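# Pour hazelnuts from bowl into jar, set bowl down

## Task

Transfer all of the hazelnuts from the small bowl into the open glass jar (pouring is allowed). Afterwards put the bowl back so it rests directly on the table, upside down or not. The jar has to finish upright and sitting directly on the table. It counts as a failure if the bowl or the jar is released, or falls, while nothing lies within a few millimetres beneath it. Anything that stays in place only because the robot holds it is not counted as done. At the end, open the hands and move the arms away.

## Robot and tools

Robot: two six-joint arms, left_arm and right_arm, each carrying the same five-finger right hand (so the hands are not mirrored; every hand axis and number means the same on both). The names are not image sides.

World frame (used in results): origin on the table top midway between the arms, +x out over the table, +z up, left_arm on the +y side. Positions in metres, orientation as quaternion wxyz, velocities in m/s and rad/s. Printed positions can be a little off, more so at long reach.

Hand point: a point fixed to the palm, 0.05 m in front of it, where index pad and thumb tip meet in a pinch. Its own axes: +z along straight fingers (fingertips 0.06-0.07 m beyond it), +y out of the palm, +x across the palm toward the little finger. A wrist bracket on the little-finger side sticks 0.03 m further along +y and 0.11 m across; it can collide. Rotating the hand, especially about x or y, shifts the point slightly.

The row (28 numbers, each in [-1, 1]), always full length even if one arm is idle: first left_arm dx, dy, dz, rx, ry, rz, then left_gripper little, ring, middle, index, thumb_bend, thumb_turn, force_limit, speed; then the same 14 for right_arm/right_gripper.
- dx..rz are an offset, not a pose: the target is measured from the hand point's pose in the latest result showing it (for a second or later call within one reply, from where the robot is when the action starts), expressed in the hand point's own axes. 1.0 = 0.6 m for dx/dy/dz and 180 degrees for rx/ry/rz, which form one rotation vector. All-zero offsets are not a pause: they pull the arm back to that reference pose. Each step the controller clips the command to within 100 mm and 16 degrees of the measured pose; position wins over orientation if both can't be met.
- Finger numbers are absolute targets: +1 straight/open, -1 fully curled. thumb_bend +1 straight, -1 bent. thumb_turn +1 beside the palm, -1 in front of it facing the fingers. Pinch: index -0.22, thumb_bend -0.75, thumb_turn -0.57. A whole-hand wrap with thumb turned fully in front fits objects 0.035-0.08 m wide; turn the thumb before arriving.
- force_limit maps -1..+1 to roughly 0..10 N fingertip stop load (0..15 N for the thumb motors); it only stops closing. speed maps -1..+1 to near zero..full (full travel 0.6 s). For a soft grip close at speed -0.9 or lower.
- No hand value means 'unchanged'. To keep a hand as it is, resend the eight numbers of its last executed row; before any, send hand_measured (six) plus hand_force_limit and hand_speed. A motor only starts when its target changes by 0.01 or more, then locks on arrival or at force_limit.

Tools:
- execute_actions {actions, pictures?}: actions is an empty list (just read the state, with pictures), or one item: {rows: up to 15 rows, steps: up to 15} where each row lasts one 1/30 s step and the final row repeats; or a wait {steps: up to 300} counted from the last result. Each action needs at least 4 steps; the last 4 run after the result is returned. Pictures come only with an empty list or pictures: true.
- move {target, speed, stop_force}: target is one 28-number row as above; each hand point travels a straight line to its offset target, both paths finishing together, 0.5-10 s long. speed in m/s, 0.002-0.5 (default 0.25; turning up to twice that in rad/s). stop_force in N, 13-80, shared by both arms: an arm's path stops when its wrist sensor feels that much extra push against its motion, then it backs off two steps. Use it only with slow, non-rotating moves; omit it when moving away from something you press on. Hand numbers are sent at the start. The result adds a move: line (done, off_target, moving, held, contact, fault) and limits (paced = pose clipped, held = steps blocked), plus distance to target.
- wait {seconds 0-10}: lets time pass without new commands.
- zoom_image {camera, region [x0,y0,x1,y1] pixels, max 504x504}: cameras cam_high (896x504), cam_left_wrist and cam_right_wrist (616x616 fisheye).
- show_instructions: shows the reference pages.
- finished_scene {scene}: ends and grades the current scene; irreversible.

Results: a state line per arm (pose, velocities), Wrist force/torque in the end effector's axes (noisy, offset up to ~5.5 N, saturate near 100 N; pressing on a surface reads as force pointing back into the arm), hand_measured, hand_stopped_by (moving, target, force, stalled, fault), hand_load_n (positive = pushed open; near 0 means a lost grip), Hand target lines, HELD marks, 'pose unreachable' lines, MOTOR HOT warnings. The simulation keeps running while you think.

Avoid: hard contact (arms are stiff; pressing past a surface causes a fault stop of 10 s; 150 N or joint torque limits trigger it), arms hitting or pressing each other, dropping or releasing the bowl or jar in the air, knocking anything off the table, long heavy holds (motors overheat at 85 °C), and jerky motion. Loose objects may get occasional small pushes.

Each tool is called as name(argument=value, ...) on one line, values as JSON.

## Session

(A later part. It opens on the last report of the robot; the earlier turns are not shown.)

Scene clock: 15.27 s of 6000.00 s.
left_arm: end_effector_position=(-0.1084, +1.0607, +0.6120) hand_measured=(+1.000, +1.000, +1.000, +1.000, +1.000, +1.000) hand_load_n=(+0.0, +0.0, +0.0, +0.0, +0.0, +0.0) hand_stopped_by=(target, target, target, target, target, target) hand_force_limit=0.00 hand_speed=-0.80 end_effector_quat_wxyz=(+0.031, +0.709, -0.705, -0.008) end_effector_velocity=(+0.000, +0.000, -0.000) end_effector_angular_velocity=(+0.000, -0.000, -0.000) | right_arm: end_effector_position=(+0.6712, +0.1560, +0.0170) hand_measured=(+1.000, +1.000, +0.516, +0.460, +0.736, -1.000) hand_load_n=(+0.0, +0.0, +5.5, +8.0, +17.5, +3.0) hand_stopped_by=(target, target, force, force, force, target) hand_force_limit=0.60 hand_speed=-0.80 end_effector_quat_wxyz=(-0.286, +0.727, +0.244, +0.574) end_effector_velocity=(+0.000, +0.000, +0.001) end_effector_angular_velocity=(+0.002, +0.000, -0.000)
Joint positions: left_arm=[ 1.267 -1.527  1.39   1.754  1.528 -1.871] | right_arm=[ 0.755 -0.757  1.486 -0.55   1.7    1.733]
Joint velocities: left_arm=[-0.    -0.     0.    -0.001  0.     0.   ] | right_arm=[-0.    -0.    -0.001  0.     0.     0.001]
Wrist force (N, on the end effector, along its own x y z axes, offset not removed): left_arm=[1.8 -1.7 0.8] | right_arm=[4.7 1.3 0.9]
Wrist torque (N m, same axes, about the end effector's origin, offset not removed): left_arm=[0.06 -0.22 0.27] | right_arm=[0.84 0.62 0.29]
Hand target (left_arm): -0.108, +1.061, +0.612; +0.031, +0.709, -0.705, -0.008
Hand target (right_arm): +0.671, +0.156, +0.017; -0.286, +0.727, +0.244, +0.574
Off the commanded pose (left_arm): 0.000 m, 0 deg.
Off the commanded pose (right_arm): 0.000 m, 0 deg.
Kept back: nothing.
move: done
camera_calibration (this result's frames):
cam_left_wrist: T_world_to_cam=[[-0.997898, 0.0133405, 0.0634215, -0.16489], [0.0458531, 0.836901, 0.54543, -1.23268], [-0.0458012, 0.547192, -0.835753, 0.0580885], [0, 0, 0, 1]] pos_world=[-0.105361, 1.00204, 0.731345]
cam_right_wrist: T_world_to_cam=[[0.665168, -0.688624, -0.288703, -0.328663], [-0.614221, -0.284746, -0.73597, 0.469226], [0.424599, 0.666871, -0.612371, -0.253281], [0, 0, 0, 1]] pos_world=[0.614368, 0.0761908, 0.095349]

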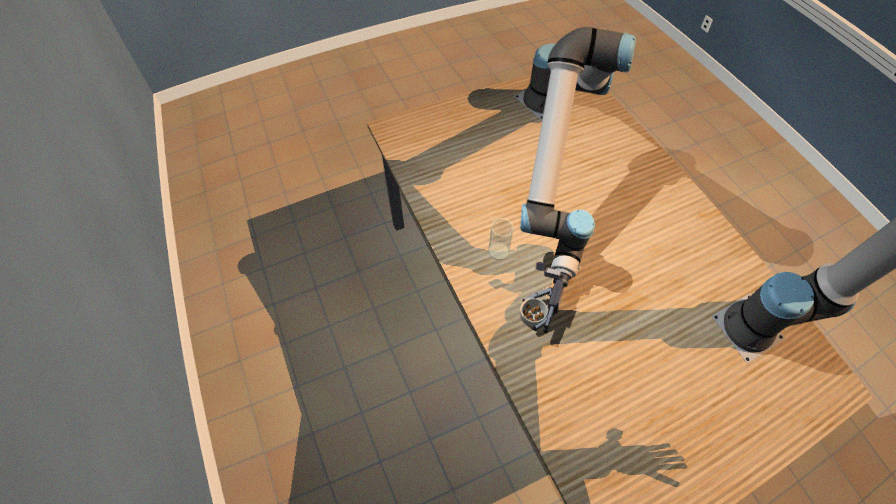

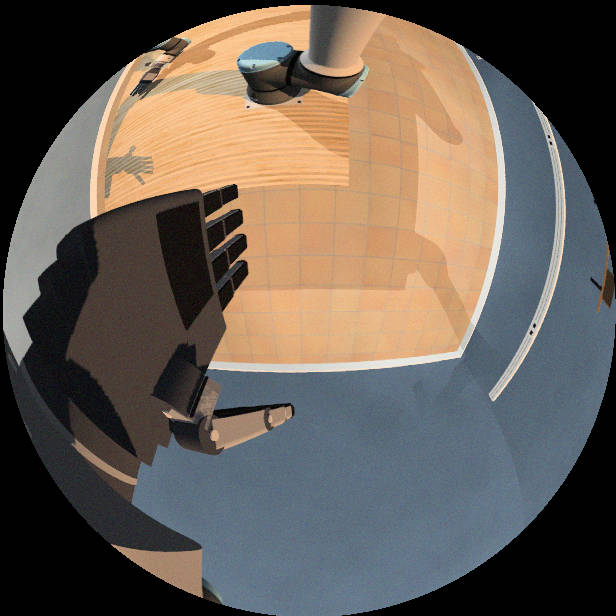

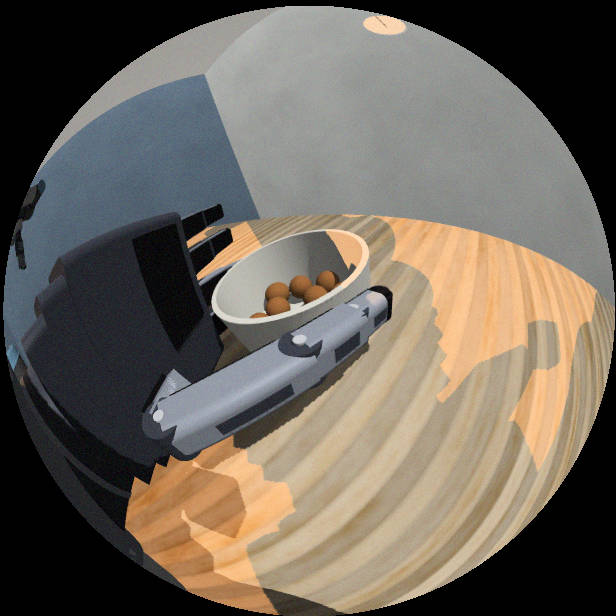

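move(target=[0,0,0,0,0,0,1,1,1,1,1,1,0,-0.8,0.005,-0.0007,-0.001,0,0,0,1,1,-0.5,-0.5,-0.3,-1,0.6,-0.8], speed=0.01)

Scene clock: 16.20 s of 6000.00 s.
left_arm: end_effector_position=(-0.1084, +1.0607, +0.6120) hand_measured=(+1.000, +1.000, +1.000, +1.000, +1.000, +1.000) hand_load_n=(+0.0, +0.0, +0.0, +0.0, +0.0, +0.0) hand_stopped_by=(target, target, target, target, target, target) hand_force_limit=0.00 hand_speed=-0.80 end_effector_quat_wxyz=(+0.031, +0.709, -0.705, -0.008) end_effector_velocity=(-0.000, +0.000, -0.000) end_effector_angular_velocity=(-0.001, +0.000, +0.001) | right_arm: end_effector_position=(+0.6710, +0.1559, +0.0198) hand_measured=(+1.000, +1.000, +0.516, +0.460, +0.736, -1.000) hand_load_n=(+0.0, +0.0, +5.0, +7.0, +17.5, +4.0) hand_stopped_by=(target, target, force, force, force, target) hand_force_limit=0.60 hand_speed=-0.80 end_effector_quat_wxyz=(-0.286, +0.727, +0.244, +0.574) end_effector_velocity=(-0.000, +0.001, +0.003) end_effector_angular_velocity=(+0.003, -0.000, +0.000)
Joint positions: left_arm=[ 1.267 -1.527  1.39   1.754  1.528 -1.871] | right_arm=[ 0.755 -0.76   1.486 -0.546  1.7    1.733]
Joint velocities: left_arm=[ 0.     0.001 -0.     0.     0.    -0.   ] | right_arm=[ 0.    -0.002 -0.001  0.001  0.     0.001]
Wrist force (N, on the end effector, along its own x y z axes, offset not removed): left_arm=[1.9 -3.5 -1.5] | right_arm=[-6.9 -2.9 -0.3]
Wrist torque (N m, same axes, about the end effector's origin, offset not removed): left_arm=[-0.15 -0.19 0.07] | right_arm=[-0.40 0.86 -0.40]
Hand target (left_arm): -0.108, +1.061, +0.612; +0.031, +0.709, -0.705, -0.008
Hand target (right_arm): +0.671, +0.156, +0.020; -0.286, +0.727, +0.244, +0.574
Off the commanded pose (left_arm): 0.000 m, 0 deg.
Off the commanded pose (right_arm): 0.000 m, 0 deg.
Kept back: nothing.
move: done
camera_calibration (this result's frames):
cam_left_wrist: T_world_to_cam=[[-0.997898, 0.0133405, 0.0634215, -0.16489], [0.045853, 0.836901, 0.54543, -1.23268], [-0.0458012, 0.547192, -0.835753, 0.0580885], [0, 0, 0, 1]] pos_world=[-0.105361, 1.00204, 0.731345]
cam_right_wrist: T_world_to_cam=[[0.665119, -0.68868, -0.288681, -0.327829], [-0.614324, -0.284857, -0.735841, 0.471297], [0.424526, 0.666766, -0.612537, -0.251329], [0, 0, 0, 1]] pos_world=[0.61427, 0.0760604, 0.0982137]

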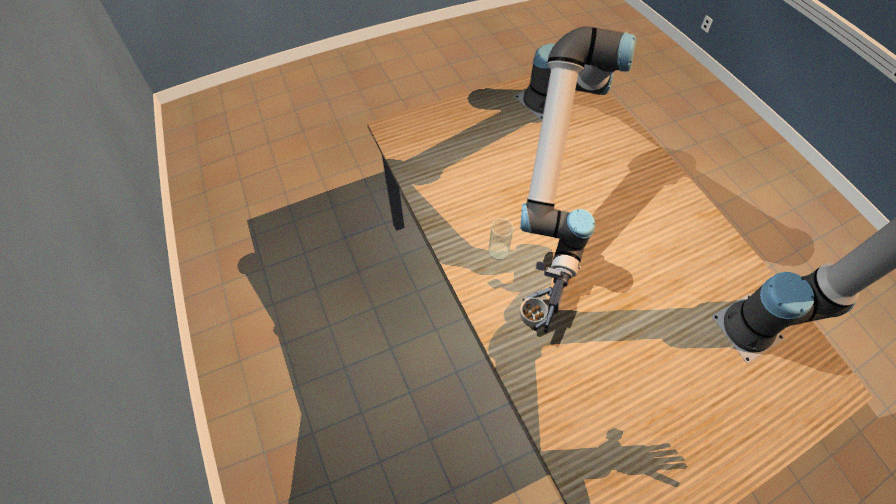

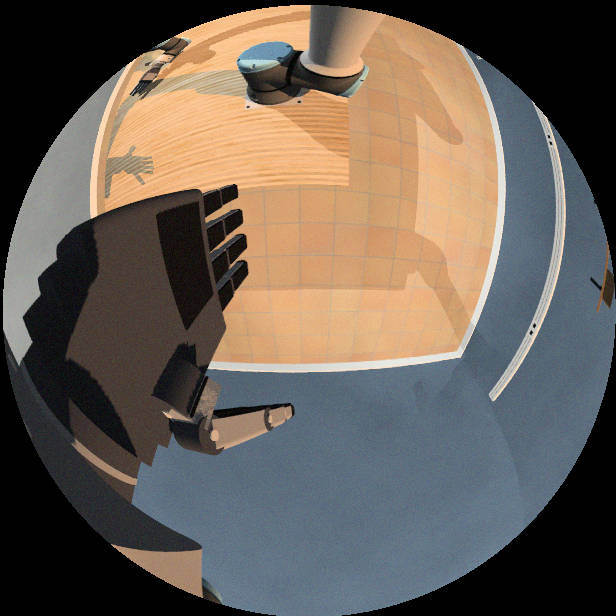

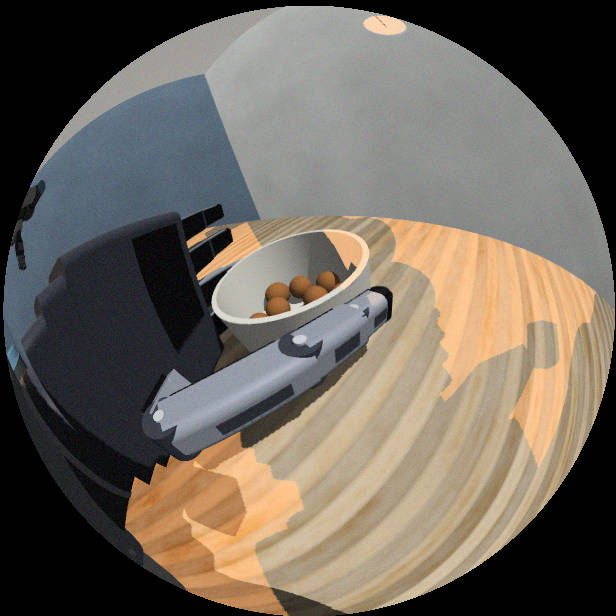

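move(target=[0,0,0,0,0,0,1,1,1,1,1,1,0,-0.8,0.3,-0.042,-0.054,0,0,0,1,1,-0.5,-0.5,-0.3,-1,0.6,-0.8], speed=0.1)

move(target=[0,0,0,0,0,0,1,1,1,1,1,1,0,-0.8,-0.026,0.215,-0.313,0,0,0.22,1,1,-0.5,-0.5,-0.3,-1,0.6,-0.8], speed=0.12)

Scene clock: 18.73 s of 6000.00 s.
left_arm: end_effector_position=(-0.1084, +1.0607, +0.6120) hand_measured=(+1.000, +1.000, +1.000, +1.000, +1.000, +1.000) hand_load_n=(+0.0, +0.0, +0.0, +0.0, +0.0, +0.0) hand_stopped_by=(target, target, target, target, target, target) hand_force_limit=0.00 hand_speed=-0.80 end_effector_quat_wxyz=(+0.031, +0.709, -0.705, -0.008) end_effector_velocity=(+0.000, -0.000, +0.001) end_effector_angular_velocity=(+0.002, -0.001, -0.000) | right_arm: end_effector_position=(+0.6714, +0.1558, +0.2042) hand_measured=(+1.000, +1.000, +0.516, +0.460, +0.736, -1.000) hand_load_n=(+0.0, +0.0, +5.0, +7.0, +17.5, +4.0) hand_stopped_by=(target, target, force, force, force, target) hand_force_limit=0.60 hand_speed=-0.80 end_effector_quat_wxyz=(-0.286, +0.727, +0.244, +0.574) end_effector_velocity=(+0.000, -0.000, +0.001) end_effector_angular_velocity=(-0.001, +0.001, +0.001)
Joint positions: left_arm=[ 1.267 -1.527  1.39   1.754  1.528 -1.871] | right_arm=[ 0.754 -0.932  1.414 -0.302  1.699  1.733]
Joint velocities: left_arm=[-0.    -0.001 -0.001 -0.     0.     0.   ] | right_arm=[-0.    -0.001 -0.001  0.002 -0.001  0.   ]
Wrist force (N, on the end effector, along its own x y z axes, offset not removed): left_arm=[4.1 -5.5 -3.4] | right_arm=[-4.3 1.7 3.2]
Wrist torque (N m, same axes, about the end effector's origin, offset not removed): left_arm=[-0.05 -0.48 0.35] | right_arm=[0.29 0.54 -0.01]
Hand target (left_arm): -0.108, +1.061, +0.612; +0.031, +0.709, -0.705, -0.008
Hand target (right_arm): +0.671, +0.156, +0.204; -0.286, +0.727, +0.244, +0.574
Off the commanded pose (left_arm): 0.000 m, 0 deg.
Off the commanded pose (right_arm): 0.000 m, 0 deg.
Kept back: nothing.
move: done
camera_calibration (this result's frames):
cam_left_wrist: T_world_to_cam=[[-0.997898, 0.0133404, 0.0634215, -0.16489], [0.045853, 0.836901, 0.54543, -1.23268], [-0.0458013, 0.547192, -0.835753, 0.0580886], [0, 0, 0, 1]] pos_world=[-0.105361, 1.00204, 0.731345]
cam_right_wrist: T_world_to_cam=[[0.665149, -0.688674, -0.288626, -0.27493], [-0.614289, -0.284906, -0.735852, 0.607187], [0.424531, 0.666751, -0.61255, -0.13851], [0, 0, 0, 1]] pos_world=[0.614659, 0.0760055, 0.282603]

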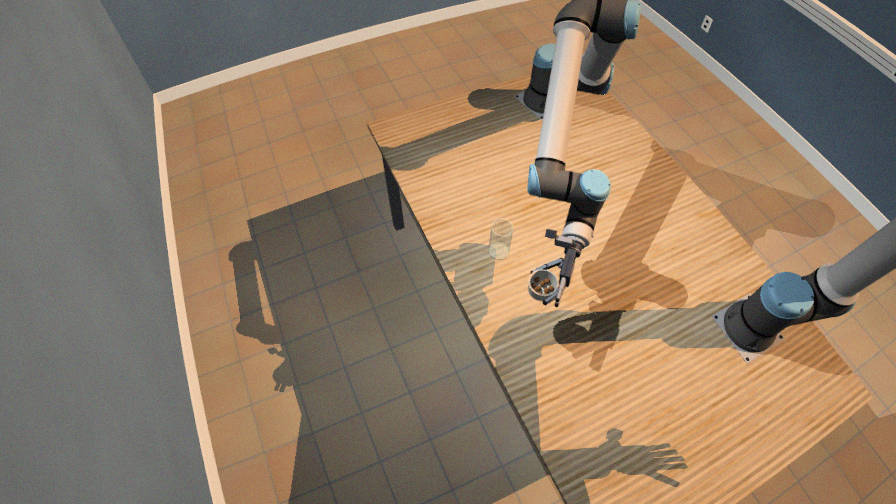

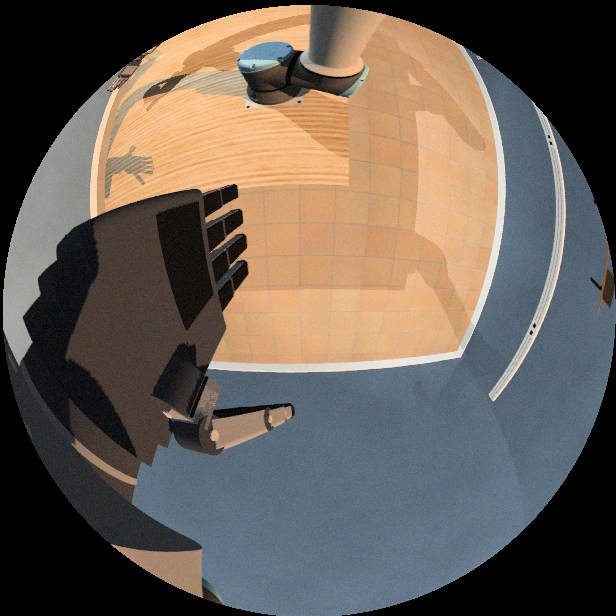

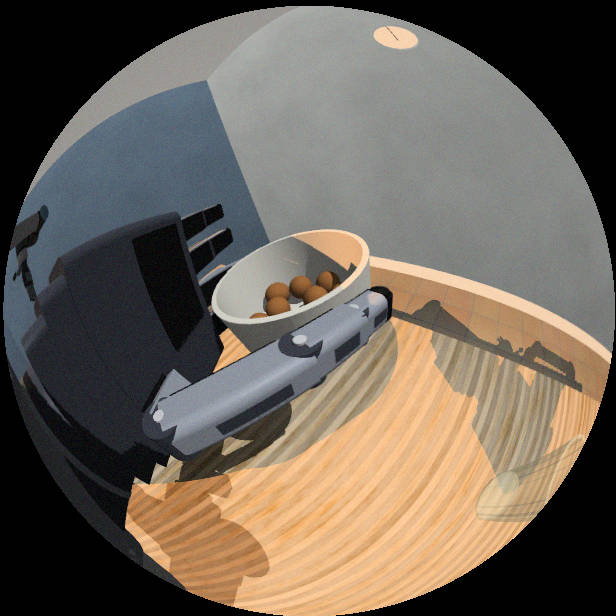

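Scene clock: 22.03 s of 6000.00 s.
left_arm: end_effector_position=(-0.1084, +1.0607, +0.6120) hand_measured=(+1.000, +1.000, +1.000, +1.000, +1.000, +1.000) hand_load_n=(+0.0, +0.0, +0.0, +0.0, +0.0, +0.0) hand_stopped_by=(target, target, target, target, target, target) hand_force_limit=0.00 hand_speed=-0.80 end_effector_quat_wxyz=(+0.031, +0.709, -0.705, -0.008) end_effector_velocity=(-0.000, +0.000, +0.000) end_effector_angular_velocity=(+0.001, +0.000, +0.000) | right_arm: end_effector_position=(+0.6254, -0.0677, +0.2042) hand_measured=(+1.000, +1.000, +0.516, +0.460, +0.736, -1.000) hand_load_n=(+0.0, +0.0, +4.5, +7.0, +17.5, +3.5) hand_stopped_by=(target, target, force, force, force, target) hand_force_limit=0.60 hand_speed=-0.80 end_effector_quat_wxyz=(-0.464, +0.767, -0.017, +0.443) end_effector_velocity=(-0.001, -0.002, -0.001) end_effector_angular_velocity=(+0.001, +0.002, -0.000)
Joint positions: left_arm=[ 1.267 -1.527  1.39   1.754  1.528 -1.871] | right_arm=[ 0.539 -1.275  1.898 -0.443  1.487  2.386]
Joint velocities: left_arm=[ 0.     0.    -0.001 -0.    -0.    -0.   ] | right_arm=[-0.003 -0.003  0.005 -0.001 -0.003  0.002]
Wrist force (N, on the end effector, along its own x y z axes, offset not removed): left_arm=[4.2 -5.6 0.0] | right_arm=[-0.4 5.8 1.0]
Wrist torque (N m, same axes, about the end effector's origin, offset not removed): left_arm=[-0.40 -0.43 0.23] | right_arm=[0.77 0.21 0.31]
Hand target (left_arm): -0.108, +1.061, +0.612; +0.031, +0.709, -0.705, -0.008
Hand target (right_arm): +0.625, -0.068, +0.204; -0.464, +0.767, -0.017, +0.443
Off the commanded pose (left_arm): 0.000 m, 0 deg.
Off the commanded pose (right_arm): 0.001 m, 0 deg.
Kept back: nothing.
move: done
camera_calibration (this result's frames):
cam_left_wrist: T_world_to_cam=[[-0.997898, 0.0133405, 0.0634215, -0.16489], [0.0458531, 0.836901, 0.54543, -1.23268], [-0.0458012, 0.547191, -0.835753, 0.0580888], [0, 0, 0, 1]] pos_world=[-0.105361, 1.00204, 0.731345]
cam_right_wrist: T_world_to_cam=[[0.312241, -0.472788, -0.824001, -0.0535857], [-0.911113, 0.0965999, -0.400677, 0.658228], [0.269033, 0.875865, -0.4006, 0.0982378], [0, 0, 0, 1]] pos_world=[0.590022, -0.174963, 0.258936]

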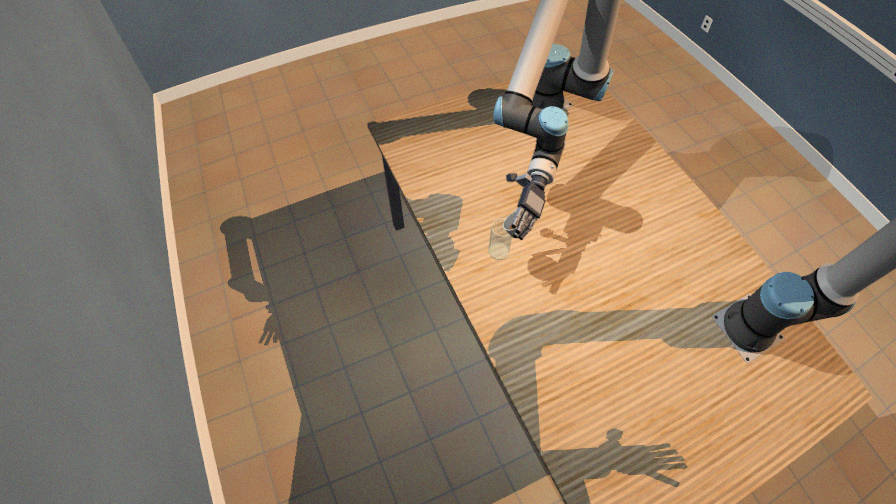

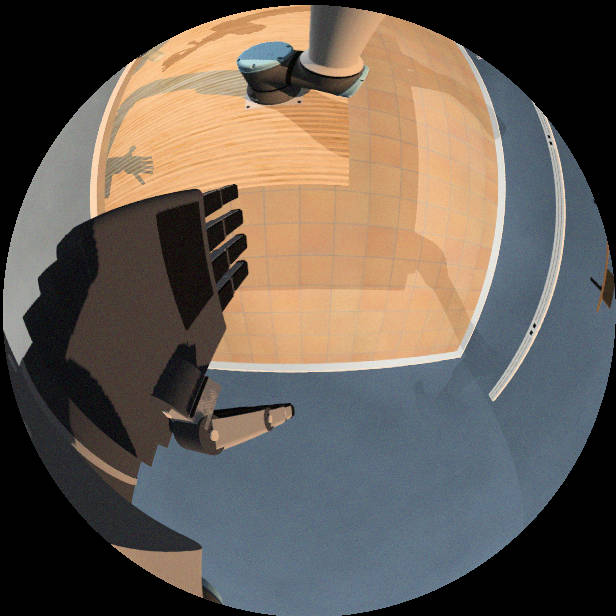

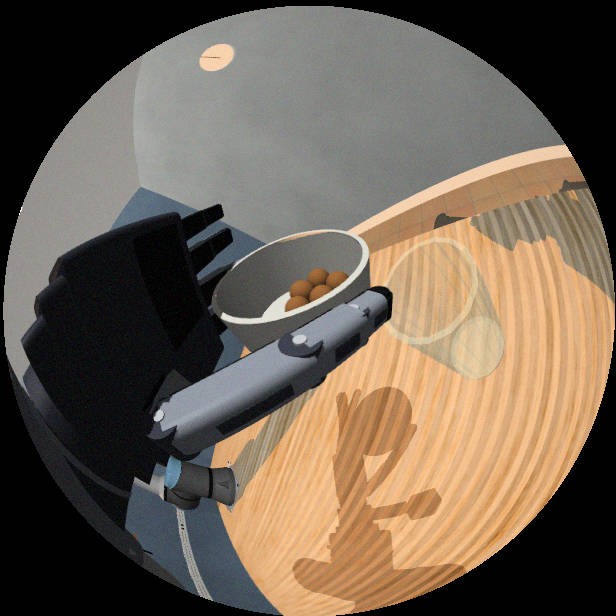

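move(target=[0,0,0,0,0,0,1,1,1,1,1,1,0,-0.8,0.008,0.017,0,0,0,0.11,1,1,-0.5,-0.5,-0.3,-1,0.6,-0.8], speed=0.08)

move(target=[0,0,0,0,0,0,1,1,1,1,1,1,0,-0.8,0.006,0.006,0,0,0,0.07,1,1,-0.5,-0.5,-0.3,-1,0.6,-0.8], speed=0.05)

Scene clock: 26.03 s of 6000.00 s.
left_arm: end_effector_position=(-0.1084, +1.0607, +0.6120) hand_measured=(+1.000, +1.000, +1.000, +1.000, +1.000, +1.000) hand_load_n=(+0.0, +0.0, +0.0, +0.0, +0.0, +0.0) hand_stopped_by=(target, target, target, target, target, target) hand_force_limit=0.00 hand_speed=-0.80 end_effector_quat_wxyz=(+0.031, +0.709, -0.705, -0.008) end_effector_velocity=(+0.000, -0.000, -0.001) end_effector_angular_velocity=(-0.001, +0.001, -0.001) | right_arm: end_effector_position=(+0.6322, -0.0756, +0.2000) hand_measured=(+1.000, +1.000, +0.516, +0.460, +0.736, -1.000) hand_load_n=(+0.0, +0.0, +4.5, +6.5, +17.5, +3.5) hand_stopped_by=(target, target, force, force, force, target) hand_force_limit=0.60 hand_speed=-0.80 end_effector_quat_wxyz=(-0.533, +0.753, -0.148, +0.357) end_effector_velocity=(+0.000, +0.000, +0.000) end_effector_angular_velocity=(+0.007, +0.006, -0.002)
Joint positions: left_arm=[ 1.267 -1.527  1.39   1.754  1.528 -1.871] | right_arm=[ 0.485 -1.281  1.911 -0.449  1.434  2.721]
Joint velocities: left_arm=[-0.001 -0.     0.002 -0.    -0.     0.   ] | right_arm=[-0.001  0.    -0.    -0.001 -0.001  0.009]
Wrist force (N, on the end effector, along its own x y z axes, offset not removed): left_arm=[3.1 -0.9 0.3] | right_arm=[-2.3 -3.6 4.7]
Wrist torque (N m, same axes, about the end effector's origin, offset not removed): left_arm=[0.45 -0.31 0.29] | right_arm=[-1.03 0.47 -0.19]
Hand target (left_arm): -0.108, +1.061, +0.612; +0.031, +0.709, -0.705, -0.008
Hand target (right_arm): +0.632, -0.076, +0.200; -0.533, +0.753, -0.148, +0.357
Off the commanded pose (left_arm): 0.000 m, 0 deg.
Off the commanded pose (right_arm): 0.000 m, 0 deg.
Kept back: nothing.
move: done
camera_calibration (this result's frames):
cam_left_wrist: T_world_to_cam=[[-0.997898, 0.0133401, 0.0634216, -0.16489], [0.0458528, 0.836901, 0.54543, -1.23268], [-0.0458015, 0.547191, -0.835753, 0.0580887], [0, 0, 0, 1]] pos_world=[-0.105361, 1.00204, 0.731344]
cam_right_wrist: T_world_to_cam=[[0.0728841, -0.268656, -0.960475, 0.131095], [-0.966299, 0.219374, -0.134687, 0.654455], [0.246888, 0.937923, -0.243613, 0.0889035], [0, 0, 0, 1]] pos_world=[0.600895, -0.191736, 0.235718]

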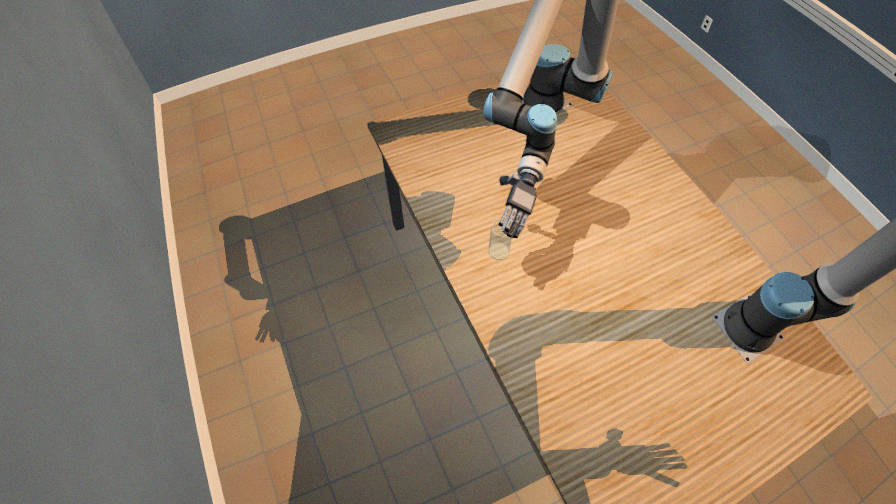

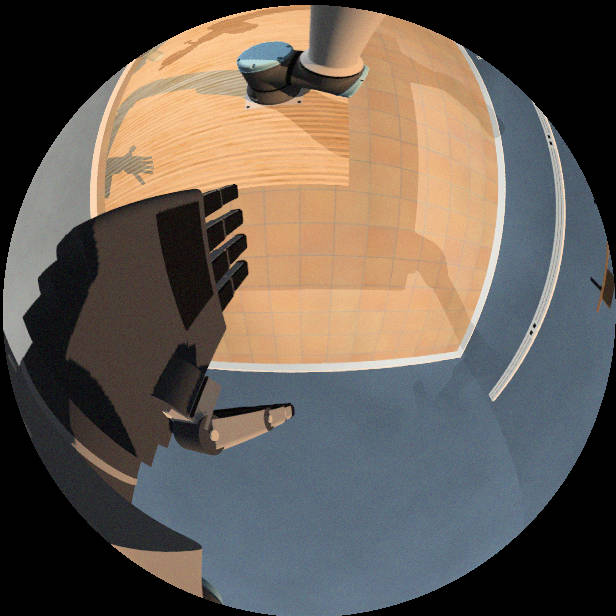

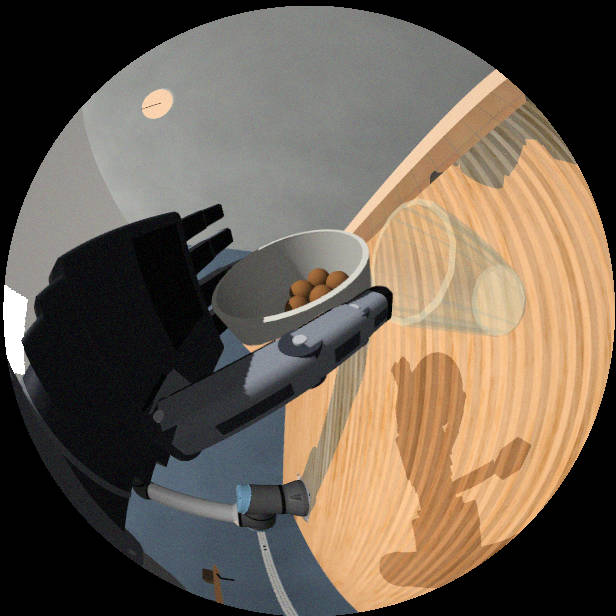

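Scene clock: 28.50 s of 6000.00 s.
left_arm: end_effector_position=(-0.1084, +1.0607, +0.6120) hand_measured=(+1.000, +1.000, +1.000, +1.000, +1.000, +1.000) hand_load_n=(+0.0, +0.0, +0.0, +0.0, +0.0, +0.0) hand_stopped_by=(target, target, target, target, target, target) hand_force_limit=0.00 hand_speed=-0.80 end_effector_quat_wxyz=(+0.031, +0.709, -0.705, -0.008) end_effector_velocity=(+0.000, +0.000, +0.000) end_effector_angular_velocity=(+0.001, -0.000, -0.000) | right_arm: end_effector_position=(+0.6352, -0.0792, +0.1980) hand_measured=(+1.000, +1.000, +0.516, +0.460, +0.736, -1.000) hand_load_n=(+0.0, +0.0, +5.0, +6.5, +18.0, +3.0) hand_stopped_by=(target, target, force, force, force, target) hand_force_limit=0.60 hand_speed=-0.80 end_effector_quat_wxyz=(-0.569, +0.732, -0.229, +0.297) end_effector_velocity=(+0.001, +0.000, +0.001) end_effector_angular_velocity=(+0.007, +0.006, -0.003)
Joint positions: left_arm=[ 1.267 -1.527  1.39   1.754  1.528 -1.871] | right_arm=[ 0.454 -1.281  1.92  -0.458  1.404  2.934]
Joint velocities: left_arm=[-0.     0.    -0.001 -0.    -0.    -0.   ] | right_arm=[-0.001  0.    -0.001 -0.    -0.001  0.009]
Wrist force (N, on the end effector, along its own x y z axes, offset not removed): left_arm=[4.4 -2.0 0.0] | right_arm=[-0.1 1.5 0.7]
Wrist torque (N m, same axes, about the end effector's origin, offset not removed): left_arm=[0.10 -0.56 0.41] | right_arm=[0.09 0.10 0.34]
Hand target (left_arm): -0.108, +1.061, +0.612; +0.031, +0.709, -0.705, -0.008
Hand target (right_arm): +0.635, -0.079, +0.198; -0.569, +0.732, -0.230, +0.296
Off the commanded pose (left_arm): 0.000 m, 0 deg.
Off the commanded pose (right_arm): 0.000 m, 0 deg.
Kept back: nothing.
move: done
camera_calibration (this result's frames):
cam_left_wrist: T_world_to_cam=[[-0.997898, 0.0133404, 0.0634215, -0.16489], [0.045853, 0.836901, 0.54543, -1.23268], [-0.0458013, 0.547191, -0.835753, 0.0580887], [0, 0, 0, 1]] pos_world=[-0.105361, 1.00204, 0.731345]
cam_right_wrist: T_world_to_cam=[[-0.0839018, -0.119527, -0.989279, 0.245179], [-0.963384, 0.263445, 0.0498755, 0.623013], [0.25466, 0.957241, -0.137254, 0.0665343], [0, 0, 0, 1]] pos_world=[0.603828, -0.198514, 0.220609]

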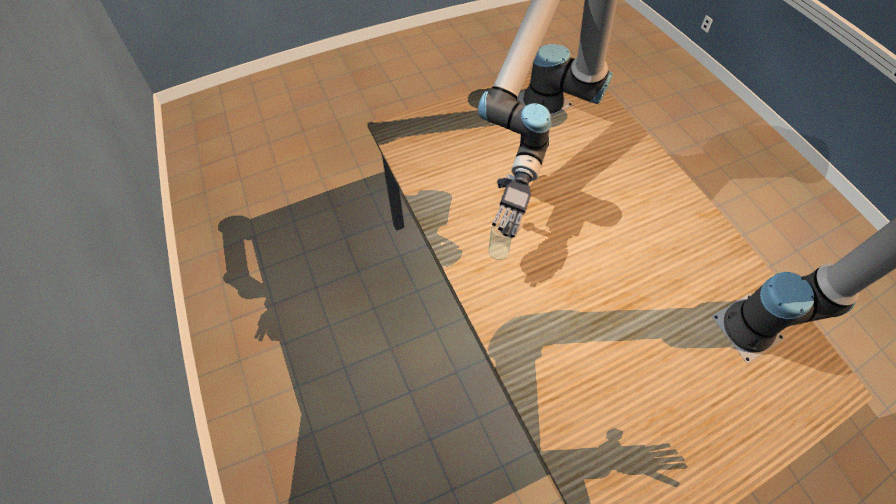

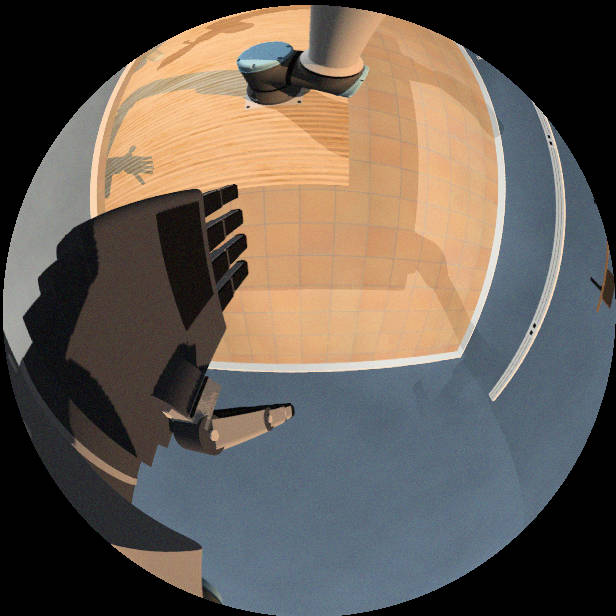

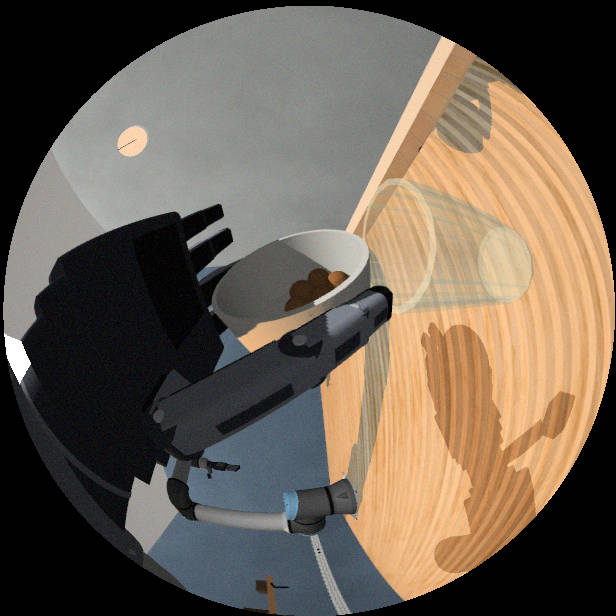

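Matches the earlier geometry. Pour.

move(target=[0,0,0,0,0,0,1,1,1,1,1,1,0,-0.8,0.006,0.004,0,0,0,0.13,1,1,-0.5,-0.5,-0.3,-1,0.6,-0.8], speed=0.025)

move(target=[0,0,0,0,0,0,1,1,1,1,1,1,0,-0.8,0.01,-0.03,0,0,0,0.067,1,1,-0.5,-0.5,-0.3,-1,0.6,-0.8], speed=0.06)

move(target=[0,0,0,0,0,0,1,1,1,1,1,1,0,-0.8,0,-0.02,0,0,0,-0.597,1,1,-0.5,-0.5,-0.3,-1,0.6,-0.8], speed=0.4)

Scene clock: 37.10 s of 6000.00 s.
left_arm: end_effector_position=(-0.1084, +1.0607, +0.6120) hand_measured=(+1.000, +1.000, +1.000, +1.000, +1.000, +1.000) hand_load_n=(+0.0, +0.0, +0.0, +0.0, +0.0, +0.0) hand_stopped_by=(target, target, target, target, target, target) hand_force_limit=0.00 hand_speed=-0.80 end_effector_quat_wxyz=(+0.031, +0.709, -0.705, -0.008) end_effector_velocity=(-0.000, -0.000, -0.001) end_effector_angular_velocity=(-0.002, +0.001, +0.000) | right_arm: end_effector_position=(+0.6378, -0.0821, +0.1963) hand_measured=(+1.000, +1.000, +0.516, +0.460, +0.736, -1.000) hand_load_n=(+0.0, +0.0, +5.0, +6.5, +18.0, +2.5) hand_stopped_by=(target, target, force, force, force, target) hand_force_limit=0.60 hand_speed=-0.80 end_effector_quat_wxyz=(+0.617, -0.671, +0.373, -0.175) end_effector_velocity=(-0.000, -0.000, -0.000) end_effector_angular_velocity=(+0.005, +0.005, -0.001)
Joint positions: left_arm=[ 1.267 -1.527  1.39   1.754  1.528 -1.871] | right_arm=[ 0.408 -1.273  1.941 -0.486  1.359  3.333]
Joint velocities: left_arm=[ 0.     0.     0.002 -0.    -0.    -0.   ] | right_arm=[-0.001  0.     0.001 -0.001 -0.001  0.007]
Wrist force (N, on the end effector, along its own x y z axes, offset not removed): left_arm=[3.3 -2.3 -2.4] | right_arm=[-1.9 2.8 -2.8]
Wrist torque (N m, same axes, about the end effector's origin, offset not removed): left_arm=[0.26 -0.25 0.20] | right_arm=[0.55 0.56 -0.23]
Hand target (left_arm): -0.108, +1.061, +0.612; +0.031, +0.709, -0.705, -0.008
Hand target (right_arm): +0.638, -0.082, +0.196; -0.617, +0.670, -0.373, +0.175
Off the commanded pose (left_arm): 0.000 m, 0 deg.
Off the commanded pose (right_arm): 0.000 m, 0 deg.
Kept back: nothing.
move: done
camera_calibration (this result's frames):
cam_left_wrist: T_world_to_cam=[[-0.997898, 0.0133405, 0.0634216, -0.16489], [0.0458531, 0.836901, 0.54543, -1.23268], [-0.0458013, 0.547192, -0.835753, 0.0580887], [0, 0, 0, 1]] pos_world=[-0.105361, 1.00204, 0.731345]
cam_right_wrist: T_world_to_cam=[[-0.356679, 0.170724, -0.918495, 0.427234], [-0.880369, 0.267571, 0.391607, 0.50665], [0.31262, 0.948293, 0.0548629, -0.00690682], [0, 0, 0, 1]] pos_world=[0.600584, -0.201954, 0.194384]

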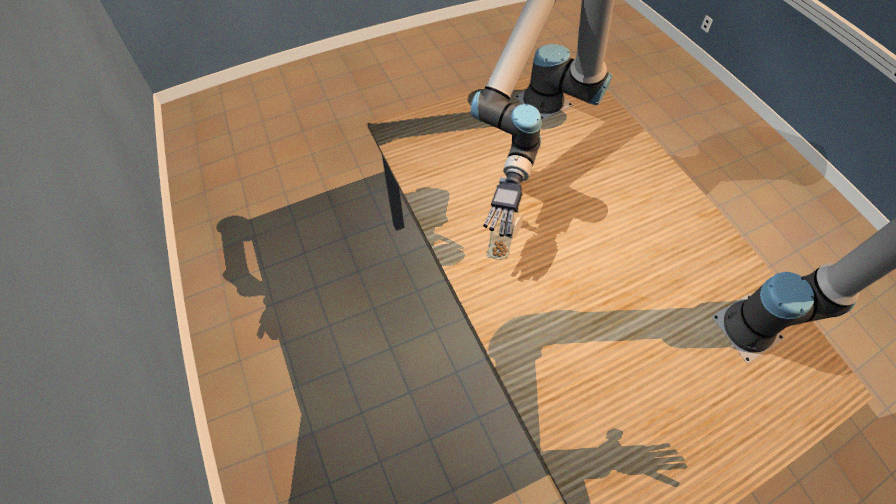

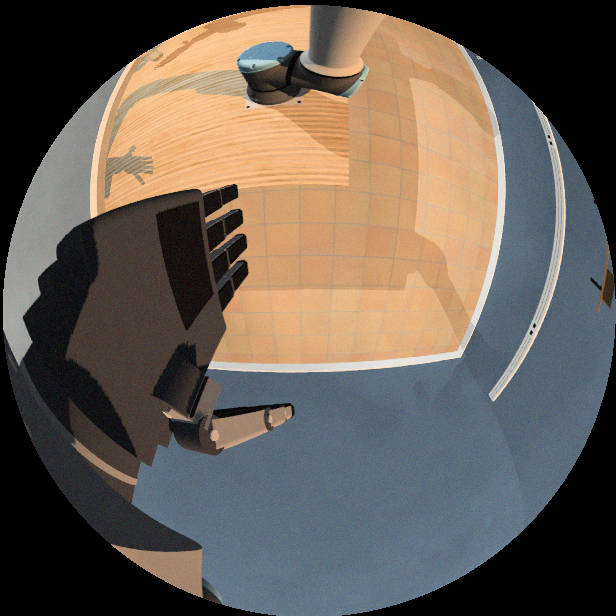

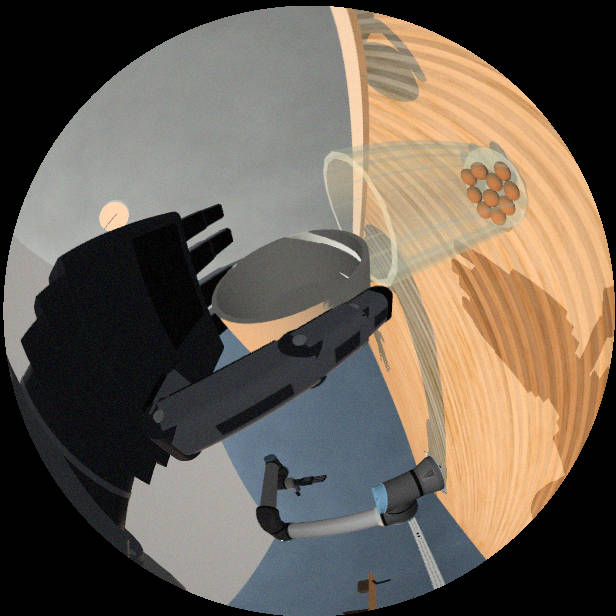

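Scene clock: 39.17 s of 6000.00 s.
left_arm: end_effector_position=(-0.1084, +1.0607, +0.6120) hand_measured=(+1.000, +1.000, +1.000, +1.000, +1.000, +1.000) hand_load_n=(+0.0, +0.0, +0.0, +0.0, +0.0, +0.0) hand_stopped_by=(target, target, target, target, target, target) hand_force_limit=0.00 hand_speed=-0.80 end_effector_quat_wxyz=(+0.031, +0.709, -0.705, -0.008) end_effector_velocity=(+0.001, +0.000, +0.000) end_effector_angular_velocity=(+0.000, -0.000, -0.001) | right_arm: end_effector_position=(+0.6468, -0.0871, +0.2121) hand_measured=(+1.000, +1.000, +0.516, +0.460, +0.736, -1.000) hand_load_n=(+0.0, +0.0, +5.0, +6.5, +18.0, +2.5) hand_stopped_by=(target, target, force, force, force, target) hand_force_limit=0.60 hand_speed=-0.80 end_effector_quat_wxyz=(+0.632, -0.628, +0.441, -0.110) end_effector_velocity=(-0.000, +0.000, +0.001) end_effector_angular_velocity=(+0.008, +0.007, +0.000)
Joint positions: left_arm=[ 1.267 -1.527  1.39   1.754  1.528 -1.871] | right_arm=[ 0.377 -1.278  1.936 -0.474  1.328  3.537]
Joint velocities: left_arm=[-0.001 -0.    -0.001  0.     0.     0.   ] | right_arm=[-0.001 -0.    -0.     0.    -0.003  0.01 ]
Wrist force (N, on the end effector, along its own x y z axes, offset not removed): left_arm=[2.1 -1.6 1.9] | right_arm=[-3.9 -0.2 4.3]
Wrist torque (N m, same axes, about the end effector's origin, offset not removed): left_arm=[0.09 -0.24 0.25] | right_arm=[-0.25 0.92 0.03]
Hand target (left_arm): -0.108, +1.061, +0.612; +0.031, +0.709, -0.705, -0.008
Hand target (right_arm): +0.647, -0.087, +0.212; +0.632, -0.628, +0.441, -0.110
Off the commanded pose (left_arm): 0.000 m, 0 deg.
Off the commanded pose (right_arm): 0.000 m, 0 deg.
Kept back: nothing.
move: done
camera_calibration (this result's frames):
cam_left_wrist: T_world_to_cam=[[-0.997898, 0.0133407, 0.0634215, -0.16489], [0.0458532, 0.836901, 0.54543, -1.23268], [-0.0458011, 0.547192, -0.835753, 0.0580887], [0, 0, 0, 1]] pos_world=[-0.105361, 1.00204, 0.731345]
cam_right_wrist: T_world_to_cam=[[-0.475201, 0.313546, -0.822115, 0.514481], [-0.801988, 0.229998, 0.551286, 0.421896], [0.361938, 0.921298, 0.142165, -0.0586347], [0, 0, 0, 1]] pos_world=[0.60406, -0.204329, 0.198713]

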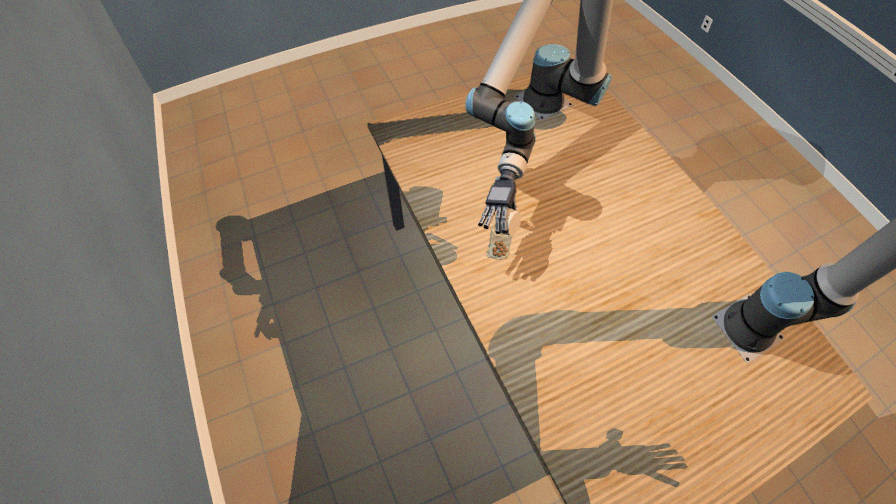

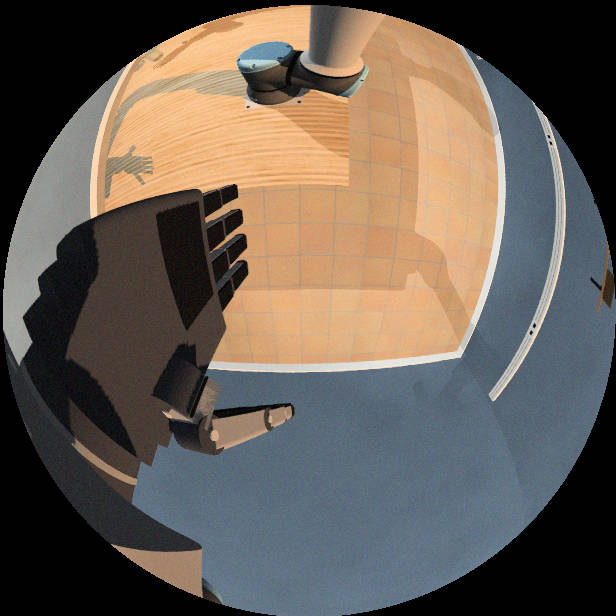

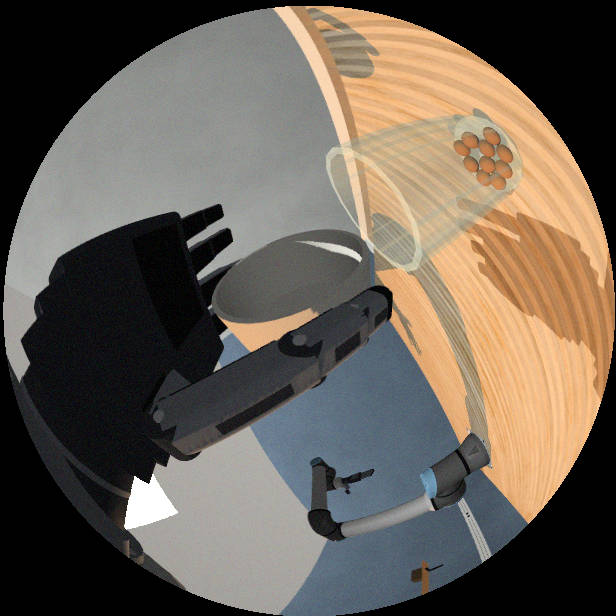

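Scene clock: 42.10 s of 6000.00 s.
left_arm: end_effector_position=(-0.1084, +1.0607, +0.6120) hand_measured=(+1.000, +1.000, +1.000, +1.000, +1.000, +1.000) hand_load_n=(+0.0, +0.0, +0.0, +0.0, +0.0, +0.0) hand_stopped_by=(target, target, target, target, target, target) hand_force_limit=0.00 hand_speed=-0.80 end_effector_quat_wxyz=(+0.031, +0.709, -0.705, -0.008) end_effector_velocity=(+0.000, +0.000, -0.000) end_effector_angular_velocity=(-0.000, -0.000, -0.001) | right_arm: end_effector_position=(+0.6519, -0.0894, +0.2230) hand_measured=(+1.000, +1.000, +0.516, +0.460, +0.736, -1.000) hand_load_n=(+0.0, +0.0, +5.0, +7.0, +17.5, +4.0) hand_stopped_by=(target, target, force, force, force, target) hand_force_limit=0.60 hand_speed=-0.80 end_effector_quat_wxyz=(-0.285, +0.727, +0.245, +0.574) end_effector_velocity=(+0.001, -0.000, +0.001) end_effector_angular_velocity=(-0.005, -0.007, +0.001)
Joint positions: left_arm=[ 1.267 -1.527  1.39   1.754  1.528 -1.871] | right_arm=[ 0.544 -1.269  1.904 -0.457  1.493  1.693]
Joint velocities: left_arm=[-0.001  0.    -0.    -0.     0.     0.   ] | right_arm=[-0.    -0.     0.    -0.001  0.    -0.009]
Wrist force (N, on the end effector, along its own x y z axes, offset not removed): left_arm=[3.3 -6.0 -2.7] | right_arm=[-5.6 -3.2 -0.3]
Wrist torque (N m, same axes, about the end effector's origin, offset not removed): left_arm=[-0.29 -0.47 0.10] | right_arm=[-0.19 0.71 -0.46]
Hand target (left_arm): -0.108, +1.061, +0.612; +0.031, +0.709, -0.705, -0.008
Hand target (right_arm): +0.652, -0.089, +0.223; -0.285, +0.727, +0.245, +0.574
Off the commanded pose (left_arm): 0.000 m, 0 deg.
Off the commanded pose (right_arm): 0.000 m, 0 deg.
Kept back: nothing.
move: done
camera_calibration (this result's frames):
cam_left_wrist: T_world_to_cam=[[-0.997898, 0.0133404, 0.0634216, -0.16489], [0.045853, 0.836901, 0.54543, -1.23268], [-0.0458014, 0.547191, -0.835753, 0.0580888], [0, 0, 0, 1]] pos_world=[-0.105361, 1.00204, 0.731345]
cam_right_wrist: T_world_to_cam=[[0.666096, -0.689005, -0.285637, -0.426697], [-0.612566, -0.28686, -0.736529, 0.537966], [0.425534, 0.66557, -0.613137, 0.0441714], [0, 0, 0, 1]] pos_world=[0.594964, -0.169075, 0.30143]

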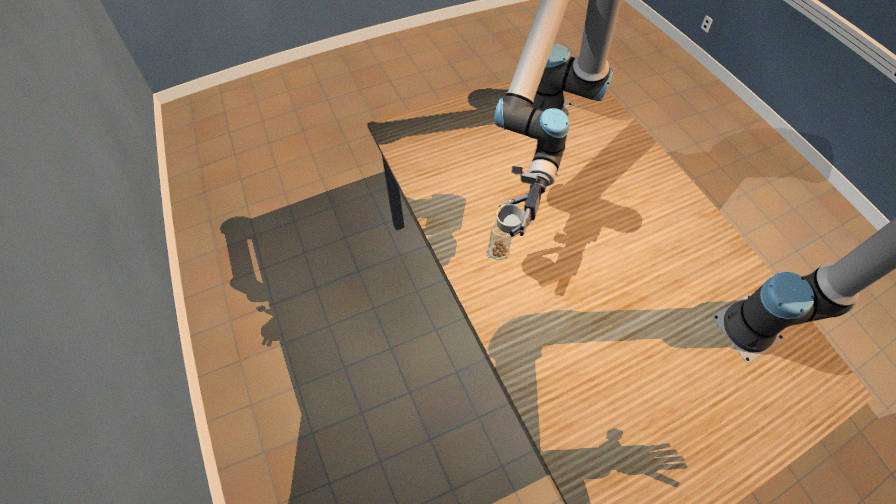

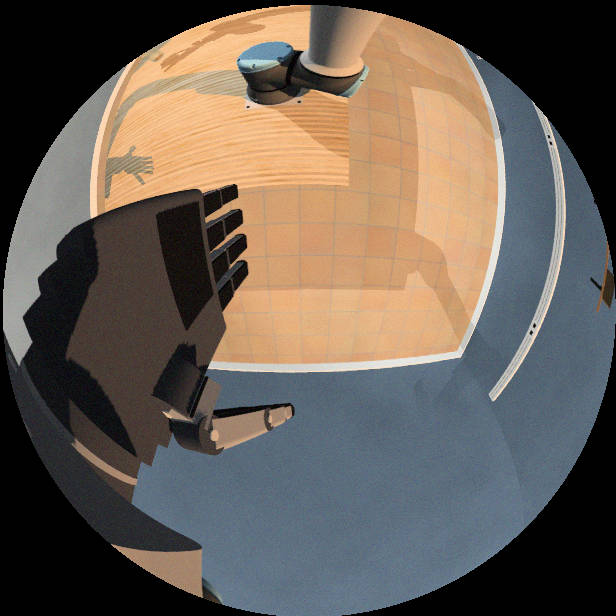

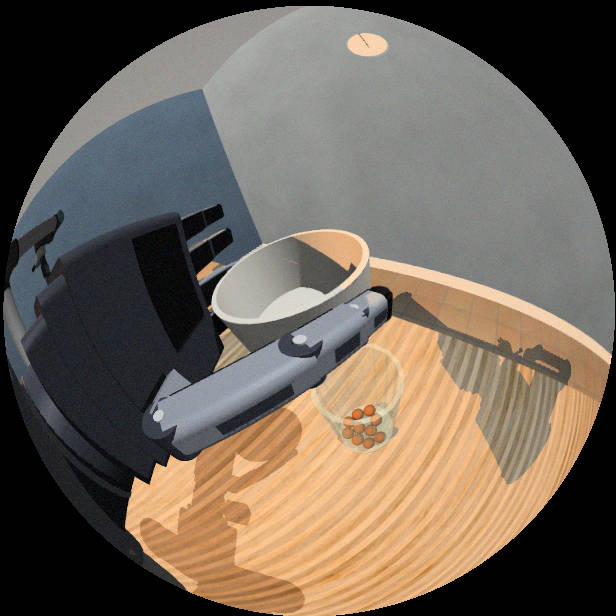

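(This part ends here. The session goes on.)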